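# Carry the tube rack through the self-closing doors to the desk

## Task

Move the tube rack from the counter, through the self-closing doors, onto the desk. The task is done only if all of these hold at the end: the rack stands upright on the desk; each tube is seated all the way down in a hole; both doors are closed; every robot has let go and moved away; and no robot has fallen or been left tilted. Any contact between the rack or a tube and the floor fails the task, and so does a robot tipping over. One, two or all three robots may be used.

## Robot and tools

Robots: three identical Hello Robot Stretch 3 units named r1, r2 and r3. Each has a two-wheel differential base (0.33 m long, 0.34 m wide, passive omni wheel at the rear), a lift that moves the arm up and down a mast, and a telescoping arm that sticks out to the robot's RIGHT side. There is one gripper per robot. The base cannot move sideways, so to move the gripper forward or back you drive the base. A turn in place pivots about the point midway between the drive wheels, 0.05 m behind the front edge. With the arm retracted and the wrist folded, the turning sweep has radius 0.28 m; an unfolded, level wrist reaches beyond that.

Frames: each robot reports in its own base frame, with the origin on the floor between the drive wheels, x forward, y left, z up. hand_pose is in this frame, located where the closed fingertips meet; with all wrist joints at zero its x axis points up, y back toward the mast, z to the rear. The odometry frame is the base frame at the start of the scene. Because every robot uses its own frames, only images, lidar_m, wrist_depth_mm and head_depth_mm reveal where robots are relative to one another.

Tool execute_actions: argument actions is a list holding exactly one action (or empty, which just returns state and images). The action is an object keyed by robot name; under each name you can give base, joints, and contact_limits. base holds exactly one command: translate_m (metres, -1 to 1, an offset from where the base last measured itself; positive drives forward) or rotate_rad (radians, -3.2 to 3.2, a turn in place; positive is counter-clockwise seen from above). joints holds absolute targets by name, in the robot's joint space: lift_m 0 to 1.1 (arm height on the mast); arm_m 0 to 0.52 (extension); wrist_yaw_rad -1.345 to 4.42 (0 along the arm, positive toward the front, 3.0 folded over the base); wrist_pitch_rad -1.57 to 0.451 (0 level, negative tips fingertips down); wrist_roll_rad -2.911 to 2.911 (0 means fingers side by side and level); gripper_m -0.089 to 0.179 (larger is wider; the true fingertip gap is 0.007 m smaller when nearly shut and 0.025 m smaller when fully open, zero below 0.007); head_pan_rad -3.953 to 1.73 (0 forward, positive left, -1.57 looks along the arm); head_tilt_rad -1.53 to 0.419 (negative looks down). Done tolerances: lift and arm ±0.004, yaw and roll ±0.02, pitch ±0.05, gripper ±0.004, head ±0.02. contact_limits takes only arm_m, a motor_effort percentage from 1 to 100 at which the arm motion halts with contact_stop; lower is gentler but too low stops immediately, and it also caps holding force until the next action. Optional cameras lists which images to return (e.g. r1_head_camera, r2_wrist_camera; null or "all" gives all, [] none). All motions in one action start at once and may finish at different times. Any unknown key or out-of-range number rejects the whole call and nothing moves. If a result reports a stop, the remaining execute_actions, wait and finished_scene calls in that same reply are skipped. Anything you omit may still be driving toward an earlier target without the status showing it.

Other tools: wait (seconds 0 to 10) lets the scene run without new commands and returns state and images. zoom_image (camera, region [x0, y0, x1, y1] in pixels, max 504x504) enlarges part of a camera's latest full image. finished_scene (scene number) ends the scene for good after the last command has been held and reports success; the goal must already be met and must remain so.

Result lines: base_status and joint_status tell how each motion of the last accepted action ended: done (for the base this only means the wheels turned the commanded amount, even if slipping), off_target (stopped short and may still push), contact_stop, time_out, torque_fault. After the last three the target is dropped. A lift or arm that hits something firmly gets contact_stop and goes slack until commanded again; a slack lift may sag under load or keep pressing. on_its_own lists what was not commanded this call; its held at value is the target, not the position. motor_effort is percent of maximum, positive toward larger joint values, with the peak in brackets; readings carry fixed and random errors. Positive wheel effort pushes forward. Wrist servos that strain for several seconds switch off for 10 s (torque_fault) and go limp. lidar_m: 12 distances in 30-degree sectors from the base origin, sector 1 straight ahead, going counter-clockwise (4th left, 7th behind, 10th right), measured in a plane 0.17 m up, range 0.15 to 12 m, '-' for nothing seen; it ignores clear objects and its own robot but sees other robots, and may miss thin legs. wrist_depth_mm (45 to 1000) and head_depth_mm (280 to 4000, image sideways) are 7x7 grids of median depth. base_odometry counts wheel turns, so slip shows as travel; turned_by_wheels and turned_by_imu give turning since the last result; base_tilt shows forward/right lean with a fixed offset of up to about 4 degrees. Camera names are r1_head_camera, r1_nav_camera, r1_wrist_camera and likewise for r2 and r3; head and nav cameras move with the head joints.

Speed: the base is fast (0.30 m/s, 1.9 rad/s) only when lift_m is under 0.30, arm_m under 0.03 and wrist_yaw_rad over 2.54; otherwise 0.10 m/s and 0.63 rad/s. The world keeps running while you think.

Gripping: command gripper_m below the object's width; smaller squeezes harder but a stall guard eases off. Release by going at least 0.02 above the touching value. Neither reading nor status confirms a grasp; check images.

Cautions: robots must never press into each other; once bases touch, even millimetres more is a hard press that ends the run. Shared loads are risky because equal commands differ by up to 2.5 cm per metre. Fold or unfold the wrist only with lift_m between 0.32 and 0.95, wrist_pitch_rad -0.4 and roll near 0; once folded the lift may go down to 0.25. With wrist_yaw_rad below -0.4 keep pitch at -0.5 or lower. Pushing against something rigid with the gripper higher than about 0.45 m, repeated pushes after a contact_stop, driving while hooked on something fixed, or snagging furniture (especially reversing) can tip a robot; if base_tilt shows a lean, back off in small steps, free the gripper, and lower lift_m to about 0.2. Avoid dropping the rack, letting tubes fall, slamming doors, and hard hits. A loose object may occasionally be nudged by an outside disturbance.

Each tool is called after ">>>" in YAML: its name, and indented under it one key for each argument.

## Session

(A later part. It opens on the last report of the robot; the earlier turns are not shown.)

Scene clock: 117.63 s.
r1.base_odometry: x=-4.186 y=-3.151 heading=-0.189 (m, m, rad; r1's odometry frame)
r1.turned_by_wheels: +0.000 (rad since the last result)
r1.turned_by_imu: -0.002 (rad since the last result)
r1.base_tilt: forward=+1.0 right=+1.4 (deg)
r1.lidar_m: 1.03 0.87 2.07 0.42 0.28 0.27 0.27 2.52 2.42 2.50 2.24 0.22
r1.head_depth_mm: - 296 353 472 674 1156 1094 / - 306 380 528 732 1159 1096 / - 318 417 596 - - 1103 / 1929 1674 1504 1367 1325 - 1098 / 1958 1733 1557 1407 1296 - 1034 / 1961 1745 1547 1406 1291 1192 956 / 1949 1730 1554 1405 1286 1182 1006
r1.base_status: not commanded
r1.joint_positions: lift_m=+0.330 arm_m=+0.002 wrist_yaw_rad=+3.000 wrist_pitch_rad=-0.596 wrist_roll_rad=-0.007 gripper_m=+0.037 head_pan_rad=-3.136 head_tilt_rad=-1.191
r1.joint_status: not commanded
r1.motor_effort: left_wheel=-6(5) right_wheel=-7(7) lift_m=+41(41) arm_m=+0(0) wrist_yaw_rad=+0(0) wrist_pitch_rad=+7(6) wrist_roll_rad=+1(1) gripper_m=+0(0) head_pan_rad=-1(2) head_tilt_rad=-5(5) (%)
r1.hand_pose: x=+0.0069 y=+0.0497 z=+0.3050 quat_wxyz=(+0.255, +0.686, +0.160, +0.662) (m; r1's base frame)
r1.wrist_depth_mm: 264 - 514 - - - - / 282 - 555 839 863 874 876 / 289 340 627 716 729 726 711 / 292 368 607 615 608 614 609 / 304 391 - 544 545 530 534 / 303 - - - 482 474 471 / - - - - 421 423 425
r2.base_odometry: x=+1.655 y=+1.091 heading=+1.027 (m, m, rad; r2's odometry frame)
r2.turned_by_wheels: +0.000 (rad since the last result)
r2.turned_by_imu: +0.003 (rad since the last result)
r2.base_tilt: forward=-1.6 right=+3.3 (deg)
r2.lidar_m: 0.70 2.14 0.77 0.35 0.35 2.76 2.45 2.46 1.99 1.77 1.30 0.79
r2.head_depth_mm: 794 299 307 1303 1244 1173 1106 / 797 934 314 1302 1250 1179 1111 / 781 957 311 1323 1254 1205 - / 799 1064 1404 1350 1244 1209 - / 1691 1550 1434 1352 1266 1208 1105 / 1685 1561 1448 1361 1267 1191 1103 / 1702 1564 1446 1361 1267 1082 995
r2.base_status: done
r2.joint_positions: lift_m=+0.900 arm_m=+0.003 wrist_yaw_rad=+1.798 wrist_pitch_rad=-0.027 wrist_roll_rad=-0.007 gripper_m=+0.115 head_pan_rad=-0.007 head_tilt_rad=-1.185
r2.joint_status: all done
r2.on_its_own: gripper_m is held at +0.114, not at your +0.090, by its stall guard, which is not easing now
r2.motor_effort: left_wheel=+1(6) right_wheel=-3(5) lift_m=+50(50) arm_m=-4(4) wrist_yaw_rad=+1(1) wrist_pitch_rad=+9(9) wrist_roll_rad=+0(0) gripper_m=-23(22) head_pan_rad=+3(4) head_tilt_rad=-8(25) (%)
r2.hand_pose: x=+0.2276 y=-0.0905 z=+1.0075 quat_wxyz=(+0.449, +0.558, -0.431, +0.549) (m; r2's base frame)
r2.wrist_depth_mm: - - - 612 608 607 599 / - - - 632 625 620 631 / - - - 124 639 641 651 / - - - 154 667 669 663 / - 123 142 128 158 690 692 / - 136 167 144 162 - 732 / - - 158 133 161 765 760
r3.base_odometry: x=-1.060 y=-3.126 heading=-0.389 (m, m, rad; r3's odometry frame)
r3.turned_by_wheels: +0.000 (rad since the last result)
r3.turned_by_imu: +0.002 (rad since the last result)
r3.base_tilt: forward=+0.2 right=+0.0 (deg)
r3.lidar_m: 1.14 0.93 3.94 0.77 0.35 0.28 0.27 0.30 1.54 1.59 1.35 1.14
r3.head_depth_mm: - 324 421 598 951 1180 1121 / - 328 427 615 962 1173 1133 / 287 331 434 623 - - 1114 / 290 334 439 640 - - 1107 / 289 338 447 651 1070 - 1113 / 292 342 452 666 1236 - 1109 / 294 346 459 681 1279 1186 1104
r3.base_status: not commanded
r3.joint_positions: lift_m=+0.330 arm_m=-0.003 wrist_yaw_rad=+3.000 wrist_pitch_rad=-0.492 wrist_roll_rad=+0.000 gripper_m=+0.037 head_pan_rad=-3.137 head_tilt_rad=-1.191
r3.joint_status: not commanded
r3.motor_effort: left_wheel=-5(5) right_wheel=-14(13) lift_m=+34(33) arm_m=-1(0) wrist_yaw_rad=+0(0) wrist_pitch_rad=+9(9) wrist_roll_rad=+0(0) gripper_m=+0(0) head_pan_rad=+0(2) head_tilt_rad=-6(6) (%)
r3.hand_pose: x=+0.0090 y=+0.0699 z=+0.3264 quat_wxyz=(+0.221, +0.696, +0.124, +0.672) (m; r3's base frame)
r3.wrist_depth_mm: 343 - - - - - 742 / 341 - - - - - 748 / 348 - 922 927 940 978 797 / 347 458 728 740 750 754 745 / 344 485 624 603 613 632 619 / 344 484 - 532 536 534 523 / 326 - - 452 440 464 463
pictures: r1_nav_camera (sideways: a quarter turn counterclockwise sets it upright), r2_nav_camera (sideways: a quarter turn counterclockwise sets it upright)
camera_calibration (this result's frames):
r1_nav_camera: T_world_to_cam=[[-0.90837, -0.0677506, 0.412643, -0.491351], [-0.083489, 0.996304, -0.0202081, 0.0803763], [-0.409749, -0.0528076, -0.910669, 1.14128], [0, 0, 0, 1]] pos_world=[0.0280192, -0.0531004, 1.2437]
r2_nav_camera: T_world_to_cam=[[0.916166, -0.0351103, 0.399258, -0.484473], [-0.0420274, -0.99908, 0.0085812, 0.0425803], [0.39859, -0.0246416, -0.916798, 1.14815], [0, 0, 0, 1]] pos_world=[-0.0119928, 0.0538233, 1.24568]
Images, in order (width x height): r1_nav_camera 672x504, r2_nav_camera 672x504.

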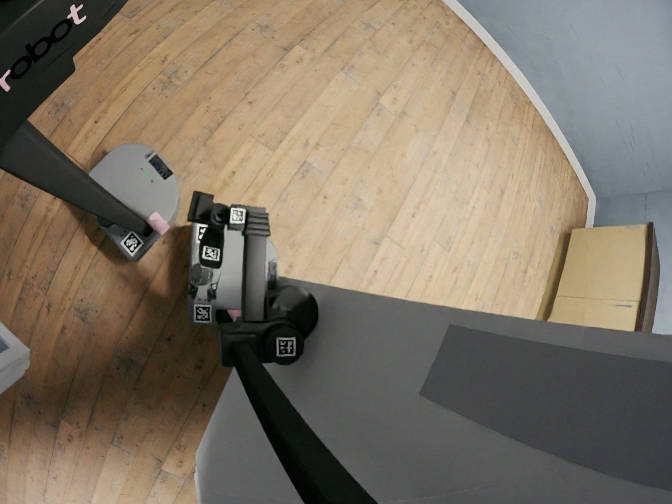

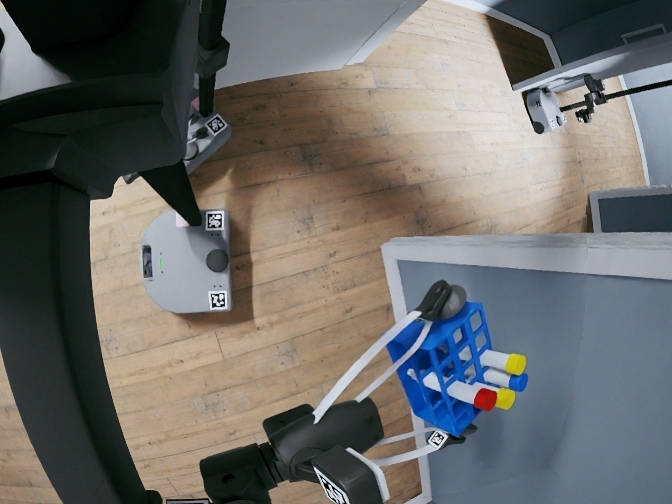

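>>> execute_actions:
  actions:
    - {"r2":{"base":{"translate_m":0.2}}}
  cameras: []

>>> execute_actions:
  actions:
    - {"r2":{"base":{"rotate_rad":0.75}}}
  cameras: []

>>> execute_actions:
  actions:
    - {"r2":{"base":{"translate_m":0.6}}}
  cameras: []

>>> execute_actions:
  actions:
    - {"r2":{"base":{"rotate_rad":-0.5}}}
  cameras: ["r2_nav_camera"]

Scene clock: 121.90 s.
r1.base_odometry: x=-4.186 y=-3.151 heading=-0.189 (m, m, rad; r1's odometry frame)
r1.turned_by_wheels: +0.000 (rad since the last result)
r1.turned_by_imu: -0.001 (rad since the last result)
r1.base_tilt: forward=+1.0 right=+1.2 (deg)
r1.lidar_m: 0.31 0.87 2.07 0.42 0.28 0.27 0.27 2.52 2.42 2.50 2.23 2.14
r1.head_depth_mm: - 295 352 473 675 1159 1089 / - 306 380 528 732 1162 1090 / - 319 417 594 - - 1097 / 1913 1649 1506 1366 1314 - 1101 / 1957 1718 1544 1403 1304 - 1098 / 1956 1709 1547 1405 1288 1197 1101 / 1976 1726 1547 1403 1284 1188 1103
r1.base_status: not commanded
r1.joint_positions: lift_m=+0.330 arm_m=+0.002 wrist_yaw_rad=+3.000 wrist_pitch_rad=-0.596 wrist_roll_rad=-0.007 gripper_m=+0.037 head_pan_rad=-3.136 head_tilt_rad=-1.191
r1.joint_status: not commanded
r1.motor_effort: left_wheel=-6(5) right_wheel=-7(7) lift_m=+41(41) arm_m=-1(0) wrist_yaw_rad=+1(0) wrist_pitch_rad=+7(7) wrist_roll_rad=+1(1) gripper_m=+0(0) head_pan_rad=-1(2) head_tilt_rad=-5(5) (%)
r1.hand_pose: x=+0.0069 y=+0.0497 z=+0.3050 quat_wxyz=(+0.255, +0.686, +0.160, +0.662) (m; r1's base frame)
r1.wrist_depth_mm: 265 - 517 - - - - / 280 - 559 855 887 881 881 / 290 341 628 724 724 747 728 / 292 367 607 604 608 616 616 / 301 390 - 543 548 528 535 / 303 - - - 479 465 418 / - - - - 421 424 371
r2.base_odometry: x=+1.759 y=+1.262 heading=+1.027 (m, m, rad; r2's odometry frame)
r2.turned_by_wheels: +0.000 (rad since the last result)
r2.turned_by_imu: +0.001 (rad since the last result)
r2.base_tilt: forward=-1.6 right=+3.3 (deg)
r2.lidar_m: 0.50 1.98 0.84 0.71 0.44 2.91 2.65 2.66 1.94 1.73 0.93 0.57
r2.head_depth_mm: 558 299 307 1311 1253 1171 1108 / 560 663 314 1304 1251 1187 1101 / 543 670 311 1319 1254 1209 - / 540 700 1128 1323 1258 1216 - / 1700 1560 1442 1336 1257 1212 1103 / 1704 1556 1437 1340 1260 1196 1104 / 1706 1579 1454 1350 1268 1192 1141
r2.base_status: done
r2.joint_positions: lift_m=+0.900 arm_m=+0.003 wrist_yaw_rad=+1.798 wrist_pitch_rad=-0.027 wrist_roll_rad=-0.007 gripper_m=+0.115 head_pan_rad=-0.007 head_tilt_rad=-1.185
r2.joint_status: not commanded
r2.on_its_own: gripper_m is held at +0.114, not at your +0.090, by its stall guard, which is not easing now
r2.motor_effort: left_wheel=+1(5) right_wheel=-3(4) lift_m=+50(49) arm_m=-4(4) wrist_yaw_rad=+2(1) wrist_pitch_rad=+9(8) wrist_roll_rad=+0(0) gripper_m=-22(22) head_pan_rad=+3(3) head_tilt_rad=-7(7) (%)
r2.hand_pose: x=+0.2276 y=-0.0905 z=+1.0075 quat_wxyz=(+0.449, +0.558, -0.431, +0.549) (m; r2's base frame)
r2.wrist_depth_mm: - - - 409 416 417 420 / - - - 425 433 434 433 / - - - 124 450 450 452 / - - - 154 465 470 469 / - 123 142 128 158 476 489 / - 137 166 144 162 - 515 / - - 158 133 161 531 535
r3.base_odometry: x=-1.060 y=-3.126 heading=-0.389 (m, m, rad; r3's odometry frame)
r3.turned_by_wheels: +0.000 (rad since the last result)
r3.turned_by_imu: +0.001 (rad since the last result)
r3.base_tilt: forward=+0.1 right=+0.1 (deg)
r3.lidar_m: 1.14 0.93 3.95 0.77 0.36 0.28 0.27 0.30 1.54 1.59 1.36 1.14
r3.head_depth_mm: - 324 421 602 948 1180 1121 / - 328 426 614 963 1180 1121 / 287 331 433 625 - - 1122 / 291 335 439 637 - - 1112 / 289 339 445 650 1071 - 1119 / 291 342 452 667 1246 - 1105 / 294 346 459 682 1282 1195 1104
r3.base_status: not commanded
r3.joint_positions: lift_m=+0.330 arm_m=-0.003 wrist_yaw_rad=+3.000 wrist_pitch_rad=-0.492 wrist_roll_rad=+0.000 gripper_m=+0.037 head_pan_rad=-3.137 head_tilt_rad=-1.191
r3.joint_status: not commanded
r3.motor_effort: left_wheel=-5(5) right_wheel=-13(13) lift_m=+35(35) arm_m=-2(1) wrist_yaw_rad=+0(0) wrist_pitch_rad=+9(9) wrist_roll_rad=+1(0) gripper_m=+0(0) head_pan_rad=-1(0) head_tilt_rad=-6(6) (%)
r3.hand_pose: x=+0.0090 y=+0.0699 z=+0.3264 quat_wxyz=(+0.221, +0.696, +0.124, +0.672) (m; r3's base frame)
r3.wrist_depth_mm: 343 - - - - - 747 / 343 - - - - - 732 / 349 - 926 925 932 972 796 / 347 455 735 745 734 736 755 / 346 489 627 605 621 618 620 / 345 479 - 535 534 523 528 / 326 - - 455 446 461 459
pictures: none
No camera images: the call's "cameras" was empty. Leave "cameras" out to get every camera's image.

Scene clock: 124.03 s.
r1.base_odometry: x=-4.186 y=-3.151 heading=-0.189 (m, m, rad; r1's odometry frame)
r1.turned_by_wheels: +0.000 (rad since the last result)
r1.turned_by_imu: +0.000 (rad since the last result)
r1.base_tilt: forward=+1.0 right=+1.2 (deg)
r1.lidar_m: 0.34 0.87 2.06 0.42 0.28 0.27 0.27 2.51 2.42 2.50 2.23 0.34
r1.head_depth_mm: - 296 353 472 674 1154 1091 / - 305 380 527 731 1155 1093 / - 319 416 595 - - 1097 / 1915 1667 1502 1379 1319 - 1101 / 1960 1715 1548 1405 1312 - 1100 / 1949 1721 1564 1413 1295 1194 1092 / 1979 1731 1552 1419 1288 1187 1101
r1.base_status: not commanded
r1.joint_positions: lift_m=+0.330 arm_m=+0.002 wrist_yaw_rad=+3.000 wrist_pitch_rad=-0.596 wrist_roll_rad=-0.007 gripper_m=+0.037 head_pan_rad=-3.136 head_tilt_rad=-1.191
r1.joint_status: not commanded
r1.motor_effort: left_wheel=-6(5) right_wheel=-7(7) lift_m=+41(41) arm_m=+0(0) wrist_yaw_rad=+0(1) wrist_pitch_rad=+7(7) wrist_roll_rad=+1(0) gripper_m=+0(1) head_pan_rad=-2(2) head_tilt_rad=-5(5) (%)
r1.hand_pose: x=+0.0069 y=+0.0497 z=+0.3050 quat_wxyz=(+0.255, +0.686, +0.160, +0.662) (m; r1's base frame)
r1.wrist_depth_mm: 263 - 517 - - - - / 280 - 556 851 879 879 865 / 291 341 624 717 721 708 727 / 293 367 604 615 612 620 609 / 302 394 - 545 549 530 536 / 300 - - - 480 471 474 / - - - - 421 420 425
r2.base_odometry: x=+1.759 y=+1.262 heading=+1.777 (m, m, rad; r2's odometry frame)
r2.turned_by_wheels: +0.750 (rad since the last result)
r2.turned_by_imu: +0.758 (rad since the last result)
r2.base_tilt: forward=-1.6 right=+3.3 (deg)
r2.lidar_m: 1.97 0.76 0.55 0.44 2.74 2.66 2.41 1.77 1.72 0.70 0.51 0.50
r2.head_depth_mm: 1676 299 307 1098 1248 1177 1103 / 1648 1529 314 1308 1244 1182 1104 / 1677 1550 311 1329 1245 1204 - / 1669 1556 1426 1342 1266 1214 - / 1690 1546 1444 1349 1256 1204 1105 / 1691 1530 1427 1345 1264 1189 1106 / 1017 1103 1257 1342 1257 1176 1143
r2.base_status: done
r2.joint_positions: lift_m=+0.900 arm_m=+0.003 wrist_yaw_rad=+1.798 wrist_pitch_rad=-0.027 wrist_roll_rad=-0.007 gripper_m=+0.115 head_pan_rad=-0.007 head_tilt_rad=-1.185
r2.joint_status: not commanded
r2.on_its_own: gripper_m is held at +0.114, not at your +0.090, by its stall guard, which is not easing now
r2.motor_effort: left_wheel=-3(6) right_wheel=+4(6) lift_m=+49(49) arm_m=-4(4) wrist_yaw_rad=+1(1) wrist_pitch_rad=+9(9) wrist_roll_rad=+0(0) gripper_m=-22(22) head_pan_rad=+3(3) head_tilt_rad=-7(7) (%)
r2.hand_pose: x=+0.2276 y=-0.0905 z=+1.0075 quat_wxyz=(+0.449, +0.558, -0.431, +0.549) (m; r2's base frame)
r2.wrist_depth_mm: 597 698 - - - - - / 608 728 - - - - - / 620 732 - 124 - - - / 641 759 917 155 - - - / 644 123 142 128 158 - 325 / - 136 167 144 161 - 301 / 694 446 158 133 161 - 285
r3.base_odometry: x=-1.060 y=-3.126 heading=-0.389 (m, m, rad; r3's odometry frame)
r3.turned_by_wheels: +0.000 (rad since the last result)
r3.turned_by_imu: +0.001 (rad since the last result)
r3.base_tilt: forward=+0.1 right=+0.0 (deg)
r3.lidar_m: 1.14 0.93 3.95 0.77 0.35 0.28 0.28 0.30 1.54 1.59 1.35 1.14
r3.head_depth_mm: - 324 421 600 948 1186 1128 / - 328 427 611 965 1172 1119 / 287 331 434 626 - - 1129 / 290 335 439 637 - - 1107 / 290 339 446 650 1064 - 1115 / 292 343 452 667 1241 - 1109 / 294 346 458 681 1275 1188 1106
r3.base_status: not commanded
r3.joint_positions: lift_m=+0.330 arm_m=-0.003 wrist_yaw_rad=+3.000 wrist_pitch_rad=-0.492 wrist_roll_rad=+0.000 gripper_m=+0.037 head_pan_rad=-3.137 head_tilt_rad=-1.191
r3.joint_status: not commanded
r3.motor_effort: left_wheel=-5(5) right_wheel=-13(13) lift_m=+33(34) arm_m=-1(1) wrist_yaw_rad=+0(0) wrist_pitch_rad=+9(9) wrist_roll_rad=+0(0) gripper_m=+0(0) head_pan_rad=-2(1) head_tilt_rad=-6(6) (%)
r3.hand_pose: x=+0.0090 y=+0.0699 z=+0.3264 quat_wxyz=(+0.221, +0.696, +0.124, +0.672) (m; r3's base frame)
r3.wrist_depth_mm: 343 - - - - - 749 / 343 - - - - - 737 / 352 - 899 932 938 963 794 / 349 455 734 738 740 747 761 / 350 488 630 605 615 618 629 / 346 481 - 530 533 525 529 / 328 - - 451 446 458 467
pictures: none
No camera images: the call's "cameras" was empty. Leave "cameras" out to get every camera's image.

Scene clock: 130.97 s.
r1.base_odometry: x=-4.186 y=-3.151 heading=-0.189 (m, m, rad; r1's odometry frame)
r1.turned_by_wheels: +0.000 (rad since the last result)
r1.turned_by_imu: -0.001 (rad since the last result)
r1.base_tilt: forward=+0.9 right=+1.4 (deg)
r1.lidar_m: 1.03 0.87 0.58 0.42 0.28 0.27 0.27 2.52 2.42 2.51 2.24 2.14
r1.head_depth_mm: - 295 352 473 674 1159 1096 / - 306 379 528 732 1155 1095 / - 319 416 597 - - 1098 / 1891 1670 1504 1366 1318 - 1094 / 1950 1736 1547 1406 1295 - 1102 / 1955 1729 1544 1412 1293 1192 1096 / 1968 1737 1559 1410 1291 1192 1103
r1.base_status: not commanded
r1.joint_positions: lift_m=+0.330 arm_m=+0.002 wrist_yaw_rad=+3.000 wrist_pitch_rad=-0.596 wrist_roll_rad=-0.007 gripper_m=+0.037 head_pan_rad=-3.136 head_tilt_rad=-1.191
r1.joint_status: not commanded
r1.motor_effort: left_wheel=-6(5) right_wheel=-7(7) lift_m=+41(41) arm_m=-1(0) wrist_yaw_rad=+1(0) wrist_pitch_rad=+7(7) wrist_roll_rad=+1(1) gripper_m=+0(0) head_pan_rad=-3(1) head_tilt_rad=-5(5) (%)
r1.hand_pose: x=+0.0069 y=+0.0497 z=+0.3050 quat_wxyz=(+0.255, +0.686, +0.160, +0.662) (m; r1's base frame)
r1.wrist_depth_mm: 265 - 517 - - 681 - / 279 - 554 846 699 567 564 / 291 341 622 720 668 536 541 / 294 365 619 613 605 576 596 / 303 392 - 542 542 528 533 / 302 - - - 480 472 469 / - - - - 419 422 425
r2.base_odometry: x=+1.636 y=+1.849 heading=+1.777 (m, m, rad; r2's odometry frame)
r2.turned_by_wheels: +0.000 (rad since the last result)
r2.turned_by_imu: +0.002 (rad since the last result)
r2.base_tilt: forward=-1.6 right=+3.2 (deg)
r2.lidar_m: 1.38 1.14 0.45 0.46 0.60 0.71 2.84 2.10 0.37 0.40 1.44 1.50
r2.head_depth_mm: 1513 299 307 1325 1249 1176 1091 / 1656 1534 314 1312 1250 1176 1106 / 1666 1549 311 1326 1248 1196 - / 1676 1558 1436 1346 1258 1201 - / 1670 1565 1457 1339 1268 1207 1105 / 1588 1551 1452 1354 1272 1181 1105 / 1406 1528 1452 1168 1139 1191 1146
r2.base_status: done
r2.joint_positions: lift_m=+0.900 arm_m=+0.003 wrist_yaw_rad=+1.798 wrist_pitch_rad=-0.027 wrist_roll_rad=-0.007 gripper_m=+0.115 head_pan_rad=-0.007 head_tilt_rad=-1.185
r2.joint_status: not commanded
r2.on_its_own: gripper_m is held at +0.114, not at your +0.090, by its stall guard, which is not easing now
r2.motor_effort: left_wheel=-3(3) right_wheel=+3(8) lift_m=+50(49) arm_m=-4(4) wrist_yaw_rad=+1(1) wrist_pitch_rad=+9(9) wrist_roll_rad=+0(0) gripper_m=-22(21) head_pan_rad=+3(3) head_tilt_rad=-7(7) (%)
r2.hand_pose: x=+0.2276 y=-0.0905 z=+1.0075 quat_wxyz=(+0.449, +0.558, -0.431, +0.549) (m; r2's base frame)
r2.wrist_depth_mm: 860 - - - - - - / 883 - - - - - - / 910 - - 124 - - - / 937 - - 154 - - - / 951 123 142 127 158 - - / - 136 166 144 161 - - / - - 158 133 161 - -
r3.base_odometry: x=-1.060 y=-3.126 heading=-0.389 (m, m, rad; r3's odometry frame)
r3.turned_by_wheels: +0.000 (rad since the last result)
r3.turned_by_imu: +0.002 (rad since the last result)
r3.base_tilt: forward=+0.2 right=+0.0 (deg)
r3.lidar_m: 1.14 0.93 3.95 0.77 0.35 0.28 0.27 0.30 1.54 1.59 1.35 1.14
r3.head_depth_mm: - 324 421 602 948 1188 1121 / - 328 427 613 964 1174 1124 / 288 331 433 625 - - 1122 / 290 334 439 639 - - 1118 / 290 339 445 653 1067 - 1108 / 291 343 452 668 1236 - 1104 / 294 346 459 680 1283 1198 1102
r3.base_status: not commanded
r3.joint_positions: lift_m=+0.330 arm_m=-0.003 wrist_yaw_rad=+3.000 wrist_pitch_rad=-0.492 wrist_roll_rad=+0.000 gripper_m=+0.037 head_pan_rad=-3.137 head_tilt_rad=-1.191
r3.joint_status: not commanded
r3.motor_effort: left_wheel=-5(5) right_wheel=-13(13) lift_m=+34(34) arm_m=-1(1) wrist_yaw_rad=+0(0) wrist_pitch_rad=+9(9) wrist_roll_rad=+0(0) gripper_m=+1(0) head_pan_rad=+0(1) head_tilt_rad=-6(6) (%)
r3.hand_pose: x=+0.0090 y=+0.0699 z=+0.3264 quat_wxyz=(+0.221, +0.696, +0.124, +0.672) (m; r3's base frame)
r3.wrist_depth_mm: 342 - - - - - 744 / 340 - - - - - 733 / 347 - 924 955 936 955 781 / 348 449 742 730 740 749 755 / 345 484 626 606 614 619 625 / 347 490 - 533 532 526 525 / 326 - - 455 444 463 463
pictures: none
No camera images: the call's "cameras" was empty. Leave "cameras" out to get every camera's image.

Scene clock: 132.77 s.
r1.base_odometry: x=-4.186 y=-3.151 heading=-0.189 (m, m, rad; r1's odometry frame)
r1.turned_by_wheels: +0.000 (rad since the last result)
r1.turned_by_imu: +0.000 (rad since the last result)
r1.base_tilt: forward=+0.9 right=+1.3 (deg)
r1.lidar_m: 1.03 0.87 0.64 0.42 0.28 0.27 0.27 2.51 2.42 2.50 2.23 2.14
r1.head_depth_mm: - 295 352 472 675 1157 1096 / - 306 380 528 731 1155 1095 / - 319 416 596 - - 1098 / 1921 1662 1505 1362 1317 - 1100 / 1939 1731 1558 1411 1304 - 1105 / 1960 1736 1541 1416 1286 1199 1091 / 1959 1729 1564 1412 1289 1189 1097
r1.base_status: not commanded
r1.joint_positions: lift_m=+0.330 arm_m=+0.002 wrist_yaw_rad=+3.000 wrist_pitch_rad=-0.596 wrist_roll_rad=-0.007 gripper_m=+0.037 head_pan_rad=-3.136 head_tilt_rad=-1.191
r1.joint_status: not commanded
r1.motor_effort: left_wheel=-6(6) right_wheel=-7(7) lift_m=+41(41) arm_m=+0(1) wrist_yaw_rad=+0(1) wrist_pitch_rad=+7(7) wrist_roll_rad=+1(0) gripper_m=+0(0) head_pan_rad=-2(2) head_tilt_rad=-5(5) (%)
r1.hand_pose: x=+0.0069 y=+0.0497 z=+0.3050 quat_wxyz=(+0.255, +0.686, +0.160, +0.662) (m; r1's base frame)
r1.wrist_depth_mm: 266 - 515 - - - - / 282 - 563 833 619 567 589 / 290 340 618 714 613 546 671 / 293 368 619 614 613 578 612 / 303 392 - 546 547 531 536 / 301 - - - 484 472 471 / - - - - 420 423 421
r2.base_odometry: x=+1.636 y=+1.849 heading=+1.277 (m, m, rad; r2's odometry frame)
r2.turned_by_wheels: -0.500 (rad since the last result)
r2.turned_by_imu: -0.506 (rad since the last result)
r2.base_tilt: forward=-1.6 right=+3.2 (deg)
r2.lidar_m: 1.38 1.39 0.51 0.45 0.46 0.61 0.71 2.78 2.09 0.37 1.05 1.47
r2.head_depth_mm: 1672 299 307 1318 1240 1172 1107 / 1666 1557 314 1306 1242 1175 1107 / 1673 1543 311 1319 1265 1202 - / 1617 1557 1443 1345 1258 1205 - / 1620 1570 1435 1353 1257 1207 1103 / 1634 1571 1459 1358 1264 1185 1109 / 1692 1564 1455 1352 1276 1180 1142
r2.base_status: done
r2.joint_positions: lift_m=+0.900 arm_m=+0.003 wrist_yaw_rad=+1.798 wrist_pitch_rad=-0.027 wrist_roll_rad=-0.007 gripper_m=+0.115 head_pan_rad=-0.007 head_tilt_rad=-1.185
r2.joint_status: not commanded
r2.on_its_own: gripper_m is held at +0.114, not at your +0.090, by its stall guard, which is not easing now
r2.motor_effort: left_wheel=+2(6) right_wheel=-4(8) lift_m=+49(49) arm_m=-4(4) wrist_yaw_rad=+1(1) wrist_pitch_rad=+9(9) wrist_roll_rad=+0(0) gripper_m=-22(21) head_pan_rad=+3(2) head_tilt_rad=-7(7) (%)
r2.hand_pose: x=+0.2276 y=-0.0905 z=+1.0075 quat_wxyz=(+0.449, +0.558, -0.431, +0.549) (m; r2's base frame)
r2.wrist_depth_mm: - - - - - - - / - - - - - - - / - - - 124 - - - / - - - 154 - - - / - 123 142 128 158 - - / - 137 166 144 162 - - / - - 158 133 161 - -
r3.base_odometry: x=-1.060 y=-3.126 heading=-0.389 (m, m, rad; r3's odometry frame)
r3.turned_by_wheels: +0.000 (rad since the last result)
r3.turned_by_imu: +0.001 (rad since the last result)
r3.base_tilt: forward=+0.1 right=+0.0 (deg)
r3.lidar_m: 1.14 0.93 3.94 0.77 0.35 0.28 0.27 0.30 1.54 1.59 1.36 1.14
r3.head_depth_mm: - 324 421 601 951 1183 1130 / - 327 427 612 965 1175 1124 / 287 331 433 627 - - 1118 / 290 335 439 637 - - 1115 / 290 339 446 651 1060 - 1109 / 291 342 452 665 1250 - 1100 / 294 346 458 681 1273 1194 1108
r3.base_status: not commanded
r3.joint_positions: lift_m=+0.330 arm_m=-0.003 wrist_yaw_rad=+3.000 wrist_pitch_rad=-0.492 wrist_roll_rad=+0.000 gripper_m=+0.037 head_pan_rad=-3.137 head_tilt_rad=-1.191
r3.joint_status: not commanded
r3.motor_effort: left_wheel=-6(5) right_wheel=-13(13) lift_m=+33(33) arm_m=-1(1) wrist_yaw_rad=+0(0) wrist_pitch_rad=+9(9) wrist_roll_rad=+1(0) gripper_m=+0(1) head_pan_rad=-1(1) head_tilt_rad=-6(5) (%)
r3.hand_pose: x=+0.0090 y=+0.0699 z=+0.3264 quat_wxyz=(+0.221, +0.696, +0.124, +0.672) (m; r3's base frame)
r3.wrist_depth_mm: 342 - - - - - 752 / 344 - - - - - 734 / 348 - 912 939 950 956 792 / 348 455 722 741 736 756 783 / 350 487 626 604 621 631 633 / 346 483 - 524 529 525 529 / 330 - - 452 443 454 462
pictures: r2_nav_camera (sideways: a quarter turn counterclockwise sets it upright)
camera_calibration (this result's frames):
r2_nav_camera: T_world_to_cam=[[0.916236, -0.0350985, 0.399098, -0.484264], [-0.0420125, -0.99908, 0.00858734, 0.0425722], [0.398429, -0.0246351, -0.916868, 1.14824], [0, 0, 0, 1]] pos_world=[-0.0120033, 0.0538231, 1.24569]
Images, in order (width x height): r2_nav_camera 672x504.

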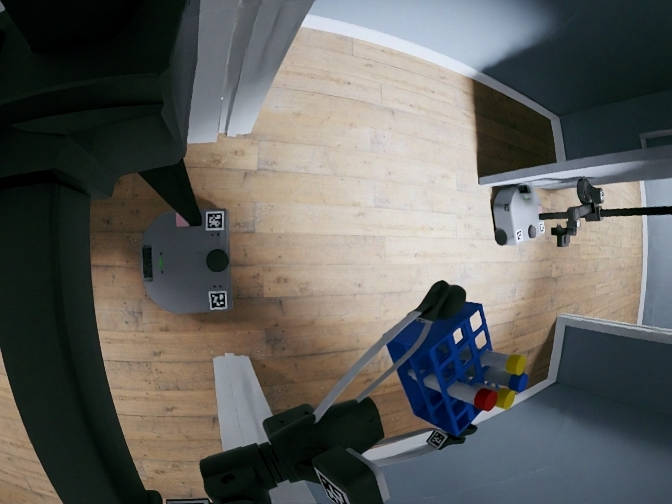

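>>> execute_actions:
  actions:
    - {"r2":{"base":{"rotate_rad":-0.22}}}
  cameras: []

>>> execute_actions:
  actions:
    - {"r2":{"base":{"translate_m":1.0}}}
  cameras: []

>>> execute_actions:
  actions:
    - {"r2":{"base":{"translate_m":0.2}},"r1":{"base":{"rotate_rad":-1.2}}}
  cameras: ["r2_nav_camera","r1_nav_camera"]

Scene clock: 134.93 s.
r1.base_odometry: x=-4.186 y=-3.151 heading=-0.189 (m, m, rad; r1's odometry frame)
r1.turned_by_wheels: +0.000 (rad since the last result)
r1.turned_by_imu: +0.000 (rad since the last result)
r1.base_tilt: forward=+1.0 right=+1.4 (deg)
r1.lidar_m: 1.03 0.87 0.67 0.42 0.28 0.27 0.27 2.52 2.42 2.50 2.23 2.14
r1.head_depth_mm: - 296 352 473 676 1162 1089 / - 305 380 527 730 1156 1089 / - 318 418 597 - - 1099 / 1902 1661 1506 1361 1311 - 1099 / 1939 1725 1550 1408 1302 - 1100 / 1958 1731 1561 1401 1290 1193 1096 / 1961 1735 1556 1412 1293 1188 1104
r1.base_status: not commanded
r1.joint_positions: lift_m=+0.330 arm_m=+0.002 wrist_yaw_rad=+3.000 wrist_pitch_rad=-0.596 wrist_roll_rad=-0.007 gripper_m=+0.037 head_pan_rad=-3.136 head_tilt_rad=-1.191
r1.joint_status: not commanded
r1.motor_effort: left_wheel=-6(5) right_wheel=-7(7) lift_m=+41(41) arm_m=+0(0) wrist_yaw_rad=+0(1) wrist_pitch_rad=+7(7) wrist_roll_rad=+0(1) gripper_m=+0(0) head_pan_rad=-1(1) head_tilt_rad=-5(6) (%)
r1.hand_pose: x=+0.0069 y=+0.0497 z=+0.3050 quat_wxyz=(+0.255, +0.686, +0.160, +0.662) (m; r1's base frame)
r1.wrist_depth_mm: 265 - 513 - - - - / 281 - 560 839 596 571 808 / 288 342 629 707 609 535 699 / 292 366 603 609 616 577 613 / 303 392 - 550 545 537 527 / 302 - - - 482 477 471 / - - - - 421 423 427
r2.base_odometry: x=+1.636 y=+1.849 heading=+1.057 (m, m, rad; r2's odometry frame)
r2.turned_by_wheels: -0.220 (rad since the last result)
r2.turned_by_imu: -0.222 (rad since the last result)
r2.base_tilt: forward=-1.6 right=+3.2 (deg)
r2.lidar_m: 1.60 1.39 1.23 0.44 0.45 0.52 0.67 3.17 2.26 0.37 0.37 1.22
r2.head_depth_mm: 1676 298 307 1320 1241 1163 1104 / 1656 1545 314 1308 1244 1178 1104 / 1680 1552 312 1321 1256 1207 - / 1694 1538 1441 1338 1253 1209 - / 1697 1561 1445 1343 1255 1202 1103 / 1579 1561 1442 1352 1262 1193 1101 / 1571 1576 1448 1351 1271 1198 1139
r2.base_status: done
r2.joint_positions: lift_m=+0.900 arm_m=+0.003 wrist_yaw_rad=+1.798 wrist_pitch_rad=-0.027 wrist_roll_rad=-0.007 gripper_m=+0.115 head_pan_rad=-0.007 head_tilt_rad=-1.185
r2.joint_status: not commanded
r2.on_its_own: gripper_m is held at +0.114, not at your +0.090, by its stall guard, which is not easing now
r2.motor_effort: left_wheel=+2(6) right_wheel=-4(8) lift_m=+50(50) arm_m=-4(4) wrist_yaw_rad=+1(1) wrist_pitch_rad=+9(9) wrist_roll_rad=+0(0) gripper_m=-22(23) head_pan_rad=+3(3) head_tilt_rad=-7(7) (%)
r2.hand_pose: x=+0.2276 y=-0.0905 z=+1.0075 quat_wxyz=(+0.449, +0.558, -0.431, +0.549) (m; r2's base frame)
r2.wrist_depth_mm: - - - - - - - / - - - - - - - / - - - 124 - - - / - - - 154 - - - / - 123 142 128 158 - - / - 136 166 145 161 - - / - - 158 133 161 - 950
r3.base_odometry: x=-1.060 y=-3.126 heading=-0.389 (m, m, rad; r3's odometry frame)
r3.turned_by_wheels: +0.000 (rad since the last result)
r3.turned_by_imu: +0.001 (rad since the last result)
r3.base_tilt: forward=+0.1 right=+0.1 (deg)
r3.lidar_m: 1.14 0.93 3.95 0.77 0.36 0.28 0.27 0.30 1.54 1.59 1.35 1.14
r3.head_depth_mm: - 324 421 601 952 1177 1130 / - 328 426 611 962 1181 1128 / 287 331 434 627 - - 1117 / 290 335 438 640 - - 1108 / 289 338 445 653 1064 - 1114 / 292 342 453 666 1253 - 1106 / 294 345 459 682 1273 1189 1110
r3.base_status: not commanded
r3.joint_positions: lift_m=+0.330 arm_m=-0.003 wrist_yaw_rad=+3.000 wrist_pitch_rad=-0.492 wrist_roll_rad=+0.000 gripper_m=+0.037 head_pan_rad=-3.137 head_tilt_rad=-1.191
r3.joint_status: not commanded
r3.motor_effort: left_wheel=-5(5) right_wheel=-13(13) lift_m=+33(34) arm_m=-2(1) wrist_yaw_rad=+0(0) wrist_pitch_rad=+9(9) wrist_roll_rad=+0(0) gripper_m=+0(0) head_pan_rad=-1(1) head_tilt_rad=-6(6) (%)
r3.hand_pose: x=+0.0090 y=+0.0699 z=+0.3264 quat_wxyz=(+0.221, +0.696, +0.124, +0.672) (m; r3's base frame)
r3.wrist_depth_mm: 342 - - - - - 748 / 340 - - - - - 738 / 351 - 917 913 930 959 781 / 345 454 728 734 745 759 766 / 344 486 619 609 615 618 631 / 345 486 - 538 523 527 532 / 330 - - 455 443 460 462
pictures: none
No camera images: the call's "cameras" was empty. Leave "cameras" out to get every camera's image.

Scene clock: 145.87 s.
r1.base_odometry: x=-4.186 y=-3.151 heading=-0.189 (m, m, rad; r1's odometry frame)
r1.turned_by_wheels: +0.000 (rad since the last result)
r1.turned_by_imu: -0.002 (rad since the last result)
r1.base_tilt: forward=+0.9 right=+1.4 (deg)
r1.lidar_m: 1.03 0.86 1.66 0.41 0.28 0.27 0.27 2.52 2.42 2.51 2.23 2.14
r1.head_depth_mm: - 296 352 473 675 1154 1093 / - 306 379 527 733 1152 1100 / - 319 416 596 - - 1100 / 1907 1664 1484 1365 1316 - 1097 / 1955 1710 1548 1400 1307 - 1099 / 1947 1737 1558 1410 1285 1197 1095 / 1945 1734 1555 1410 1293 1189 1100
r1.base_status: not commanded
r1.joint_positions: lift_m=+0.330 arm_m=+0.002 wrist_yaw_rad=+3.000 wrist_pitch_rad=-0.596 wrist_roll_rad=-0.007 gripper_m=+0.037 head_pan_rad=-3.136 head_tilt_rad=-1.191
r1.joint_status: not commanded
r1.motor_effort: left_wheel=-6(6) right_wheel=-7(7) lift_m=+41(41) arm_m=+0(0) wrist_yaw_rad=+2(1) wrist_pitch_rad=+7(7) wrist_roll_rad=+0(1) gripper_m=+0(1) head_pan_rad=-2(2) head_tilt_rad=-6(6) (%)
r1.hand_pose: x=+0.0069 y=+0.0497 z=+0.3050 quat_wxyz=(+0.255, +0.686, +0.160, +0.662) (m; r1's base frame)
r1.wrist_depth_mm: 264 - 520 - - - - / 282 - 558 849 881 897 877 / 290 342 640 723 721 710 731 / 292 367 613 608 606 609 618 / 303 393 - 551 546 531 532 / 302 - - - 482 472 471 / - - - - 423 428 424
r2.base_odometry: x=+2.128 y=+2.720 heading=+1.057 (m, m, rad; r2's odometry frame)
r2.turned_by_wheels: +0.000 (rad since the last result)
r2.turned_by_imu: +0.004 (rad since the last result)
r2.base_tilt: forward=-1.6 right=+3.2 (deg)
r2.lidar_m: 1.37 0.68 0.66 1.28 1.28 1.10 1.43 0.90 0.90 0.82 0.82 1.00
r2.head_depth_mm: 1556 299 307 1315 1245 1168 1107 / 1553 1532 314 1302 1245 1184 1103 / 1545 1533 311 1321 1261 1203 - / 1667 1549 1436 1338 1249 1208 - / 1684 1557 1447 1340 1263 1215 1101 / 1685 1556 1453 1330 1271 1188 1104 / 1701 1569 1228 1211 1270 1201 1149
r2.base_status: done
r2.joint_positions: lift_m=+0.900 arm_m=+0.003 wrist_yaw_rad=+1.798 wrist_pitch_rad=-0.027 wrist_roll_rad=-0.007 gripper_m=+0.115 head_pan_rad=-0.007 head_tilt_rad=-1.185
r2.joint_status: not commanded
r2.on_its_own: gripper_m is held at +0.114, not at your +0.090, by its stall guard, which is not easing now
r2.motor_effort: left_wheel=+1(6) right_wheel=-3(4) lift_m=+49(50) arm_m=-4(4) wrist_yaw_rad=+1(2) wrist_pitch_rad=+9(9) wrist_roll_rad=+0(0) gripper_m=-21(21) head_pan_rad=+3(3) head_tilt_rad=-7(7) (%)
r2.hand_pose: x=+0.2276 y=-0.0905 z=+1.0075 quat_wxyz=(+0.449, +0.558, -0.431, +0.549) (m; r2's base frame)
r2.wrist_depth_mm: 806 - - - - - 878 / 821 - - - - - 861 / 820 - - 124 - - 861 / 853 - - 154 - - 844 / 893 123 142 128 158 - 833 / - 136 167 144 162 - 825 / 731 461 158 133 161 - 757
r3.base_odometry: x=-1.060 y=-3.126 heading=-0.389 (m, m, rad; r3's odometry frame)
r3.turned_by_wheels: +0.000 (rad since the last result)
r3.turned_by_imu: +0.003 (rad since the last result)
r3.base_tilt: forward=+0.1 right=+0.0 (deg)
r3.lidar_m: 1.14 0.93 3.93 0.76 0.35 0.28 0.27 0.30 1.54 0.67 0.67 1.14
r3.head_depth_mm: - 324 421 601 948 1191 1132 / - 328 427 614 963 1173 1123 / 287 331 432 627 - - 1123 / 290 335 440 639 - - 1114 / 289 338 445 655 1061 - 1119 / 291 342 452 666 1240 - 1108 / 294 346 459 679 1273 1195 1100
r3.base_status: not commanded
r3.joint_positions: lift_m=+0.330 arm_m=-0.003 wrist_yaw_rad=+3.000 wrist_pitch_rad=-0.492 wrist_roll_rad=+0.000 gripper_m=+0.037 head_pan_rad=-3.137 head_tilt_rad=-1.191
r3.joint_status: not commanded
r3.motor_effort: left_wheel=-5(5) right_wheel=-13(12) lift_m=+34(34) arm_m=-1(1) wrist_yaw_rad=+0(0) wrist_pitch_rad=+9(9) wrist_roll_rad=+0(1) gripper_m=+0(0) head_pan_rad=-1(2) head_tilt_rad=-6(6) (%)
r3.hand_pose: x=+0.0090 y=+0.0699 z=+0.3264 quat_wxyz=(+0.221, +0.696, +0.124, +0.672) (m; r3's base frame)
r3.wrist_depth_mm: 342 - - - - - 755 / 341 - - - - - 744 / 350 - 921 944 942 960 809 / 351 455 734 733 741 749 765 / 346 497 641 613 611 622 630 / 346 482 - 527 530 526 534 / 329 - - 457 444 461 459
pictures: none
No camera images: the call's "cameras" was empty. Leave "cameras" out to get every camera's image.

Scene clock: 148.97 s.
r1.base_odometry: x=-4.186 y=-3.151 heading=-1.389 (m, m, rad; r1's odometry frame)
r1.turned_by_wheels: -1.200 (rad since the last result)
r1.turned_by_imu: -1.193 (rad since the last result)
r1.base_tilt: forward=+0.9 right=+1.3 (deg)
r1.lidar_m: 2.34 2.14 1.22 0.87 2.32 0.50 0.29 0.25 0.25 2.48 2.41 2.43
r1.head_depth_mm: 493 697 1467 1391 1294 1158 1091 / 421 562 850 1364 1306 1153 1091 / 367 471 656 1077 - - 1101 / 325 404 535 786 1105 - 1101 / 300 355 451 618 901 - 1100 / - 317 390 508 720 1183 1097 / - 296 343 432 583 1184 1103
r1.base_status: done
r1.joint_positions: lift_m=+0.330 arm_m=+0.002 wrist_yaw_rad=+3.000 wrist_pitch_rad=-0.596 wrist_roll_rad=-0.007 gripper_m=+0.037 head_pan_rad=-3.136 head_tilt_rad=-1.191
r1.joint_status: not commanded
r1.motor_effort: left_wheel=-6(6) right_wheel=-7(16) lift_m=+41(41) arm_m=-1(0) wrist_yaw_rad=+0(1) wrist_pitch_rad=+7(7) wrist_roll_rad=+0(0) gripper_m=+0(1) head_pan_rad=-1(2) head_tilt_rad=-4(5) (%)
r1.hand_pose: x=+0.0069 y=+0.0497 z=+0.3050 quat_wxyz=(+0.255, +0.686, +0.160, +0.662) (m; r1's base frame)
r1.wrist_depth_mm: - - 884 - - - - / 886 - 858 852 894 888 881 / 728 697 726 714 721 727 721 / 619 601 614 606 617 612 608 / 526 525 - 545 541 535 539 / 479 - - - 478 466 471 / - - - - 421 425 422
r2.base_odometry: x=+2.226 y=+2.894 heading=+1.057 (m, m, rad; r2's odometry frame)
r2.turned_by_wheels: +0.000 (rad since the last result)
r2.turned_by_imu: +0.001 (rad since the last result)
r2.base_tilt: forward=-1.6 right=+3.3 (deg)
r2.lidar_m: 1.17 1.24 0.53 0.62 1.32 1.28 1.53 1.08 0.87 0.78 0.79 0.96
r2.head_depth_mm: 1310 299 306 1319 1241 1169 1110 / 1323 1508 314 1307 1253 1179 1105 / 1330 1509 312 1323 1260 1205 - / 1669 1558 1446 1344 1247 1206 - / 1684 1558 1459 1348 1257 1210 1109 / 1687 1566 1456 1346 1258 1179 1105 / 1713 1558 1453 1168 1154 1194 1148
r2.base_status: done
r2.joint_positions: lift_m=+0.900 arm_m=+0.003 wrist_yaw_rad=+1.798 wrist_pitch_rad=-0.027 wrist_roll_rad=-0.007 gripper_m=+0.115 head_pan_rad=-0.007 head_tilt_rad=-1.185
r2.joint_status: not commanded
r2.on_its_own: gripper_m is held at +0.114, not at your +0.090, by its stall guard, which is not easing now
r2.motor_effort: left_wheel=+1(6) right_wheel=-3(4) lift_m=+50(50) arm_m=-4(4) wrist_yaw_rad=+1(1) wrist_pitch_rad=+9(9) wrist_roll_rad=+0(0) gripper_m=-23(23) head_pan_rad=+3(3) head_tilt_rad=-7(7) (%)
r2.hand_pose: x=+0.2276 y=-0.0905 z=+1.0075 quat_wxyz=(+0.449, +0.558, -0.431, +0.549) (m; r2's base frame)
r2.wrist_depth_mm: 977 - - - - 991 839 / 962 - - - - - 827 / - - - 124 - - 808 / - - - 155 - - 793 / 987 123 142 128 158 - 792 / - 137 166 144 161 - 776 / - - 158 133 161 - 716
r3.base_odometry: x=-1.060 y=-3.126 heading=-0.389 (m, m, rad; r3's odometry frame)
r3.turned_by_wheels: +0.000 (rad since the last result)
r3.turned_by_imu: +0.001 (rad since the last result)
r3.base_tilt: forward=+0.1 right=+0.0 (deg)
r3.lidar_m: 1.14 0.93 3.94 0.77 0.36 0.28 0.27 0.30 1.54 0.50 0.53 1.14
r3.head_depth_mm: - 324 421 602 953 1188 1119 / - 328 427 613 964 1172 1118 / 288 332 433 624 - - 1126 / 290 335 439 641 - - 1107 / 289 338 446 652 1069 - 1105 / 291 342 452 666 1241 - 1103 / 294 345 459 683 1278 1191 1108
r3.base_status: not commanded
r3.joint_positions: lift_m=+0.330 arm_m=-0.003 wrist_yaw_rad=+3.000 wrist_pitch_rad=-0.492 wrist_roll_rad=+0.000 gripper_m=+0.037 head_pan_rad=-3.137 head_tilt_rad=-1.191
r3.joint_status: not commanded
r3.motor_effort: left_wheel=-5(5) right_wheel=-13(13) lift_m=+33(34) arm_m=-2(2) wrist_yaw_rad=+0(0) wrist_pitch_rad=+10(9) wrist_roll_rad=+0(1) gripper_m=+0(0) head_pan_rad=+0(1) head_tilt_rad=-6(6) (%)
r3.hand_pose: x=+0.0090 y=+0.0699 z=+0.3264 quat_wxyz=(+0.221, +0.696, +0.124, +0.672) (m; r3's base frame)
r3.wrist_depth_mm: 341 - - - - - 747 / 341 - - - - - 736 / 347 - 926 955 943 947 816 / 345 453 729 720 754 748 760 / 345 495 627 615 622 622 627 / 346 481 - 530 537 529 529 / 327 - - 453 445 459 460
pictures: r1_nav_camera (sideways: a quarter turn counterclockwise sets it upright), r2_nav_camera (sideways: a quarter turn counterclockwise sets it upright)
camera_calibration (this result's frames):
r1_nav_camera: T_world_to_cam=[[-0.90837, -0.0677504, 0.412643, -0.491351], [-0.0834888, 0.996304, -0.0202081, 0.0803763], [-0.409749, -0.0528075, -0.910669, 1.14128], [0, 0, 0, 1]] pos_world=[0.0280191, -0.0531004, 1.2437]
r2_nav_camera: T_world_to_cam=[[0.916248, -0.0350951, 0.399072, -0.48423], [-0.0420085, -0.99908, 0.00858834, 0.0425709], [0.398403, -0.0246334, -0.91688, 1.14825], [0, 0, 0, 1]] pos_world=[-0.0120051, 0.0538231, 1.24569]
Images, in order (width x height): r1_nav_camera 672x504, r2_nav_camera 672x504.

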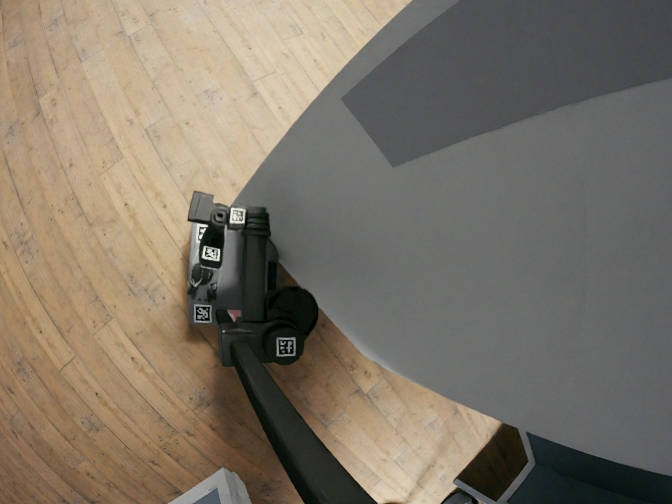

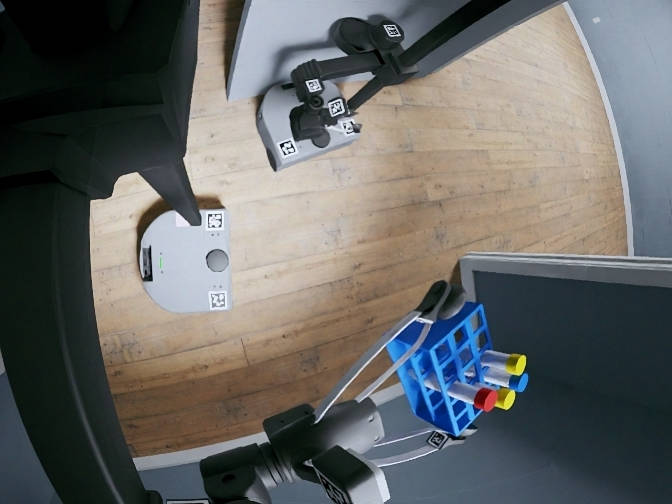

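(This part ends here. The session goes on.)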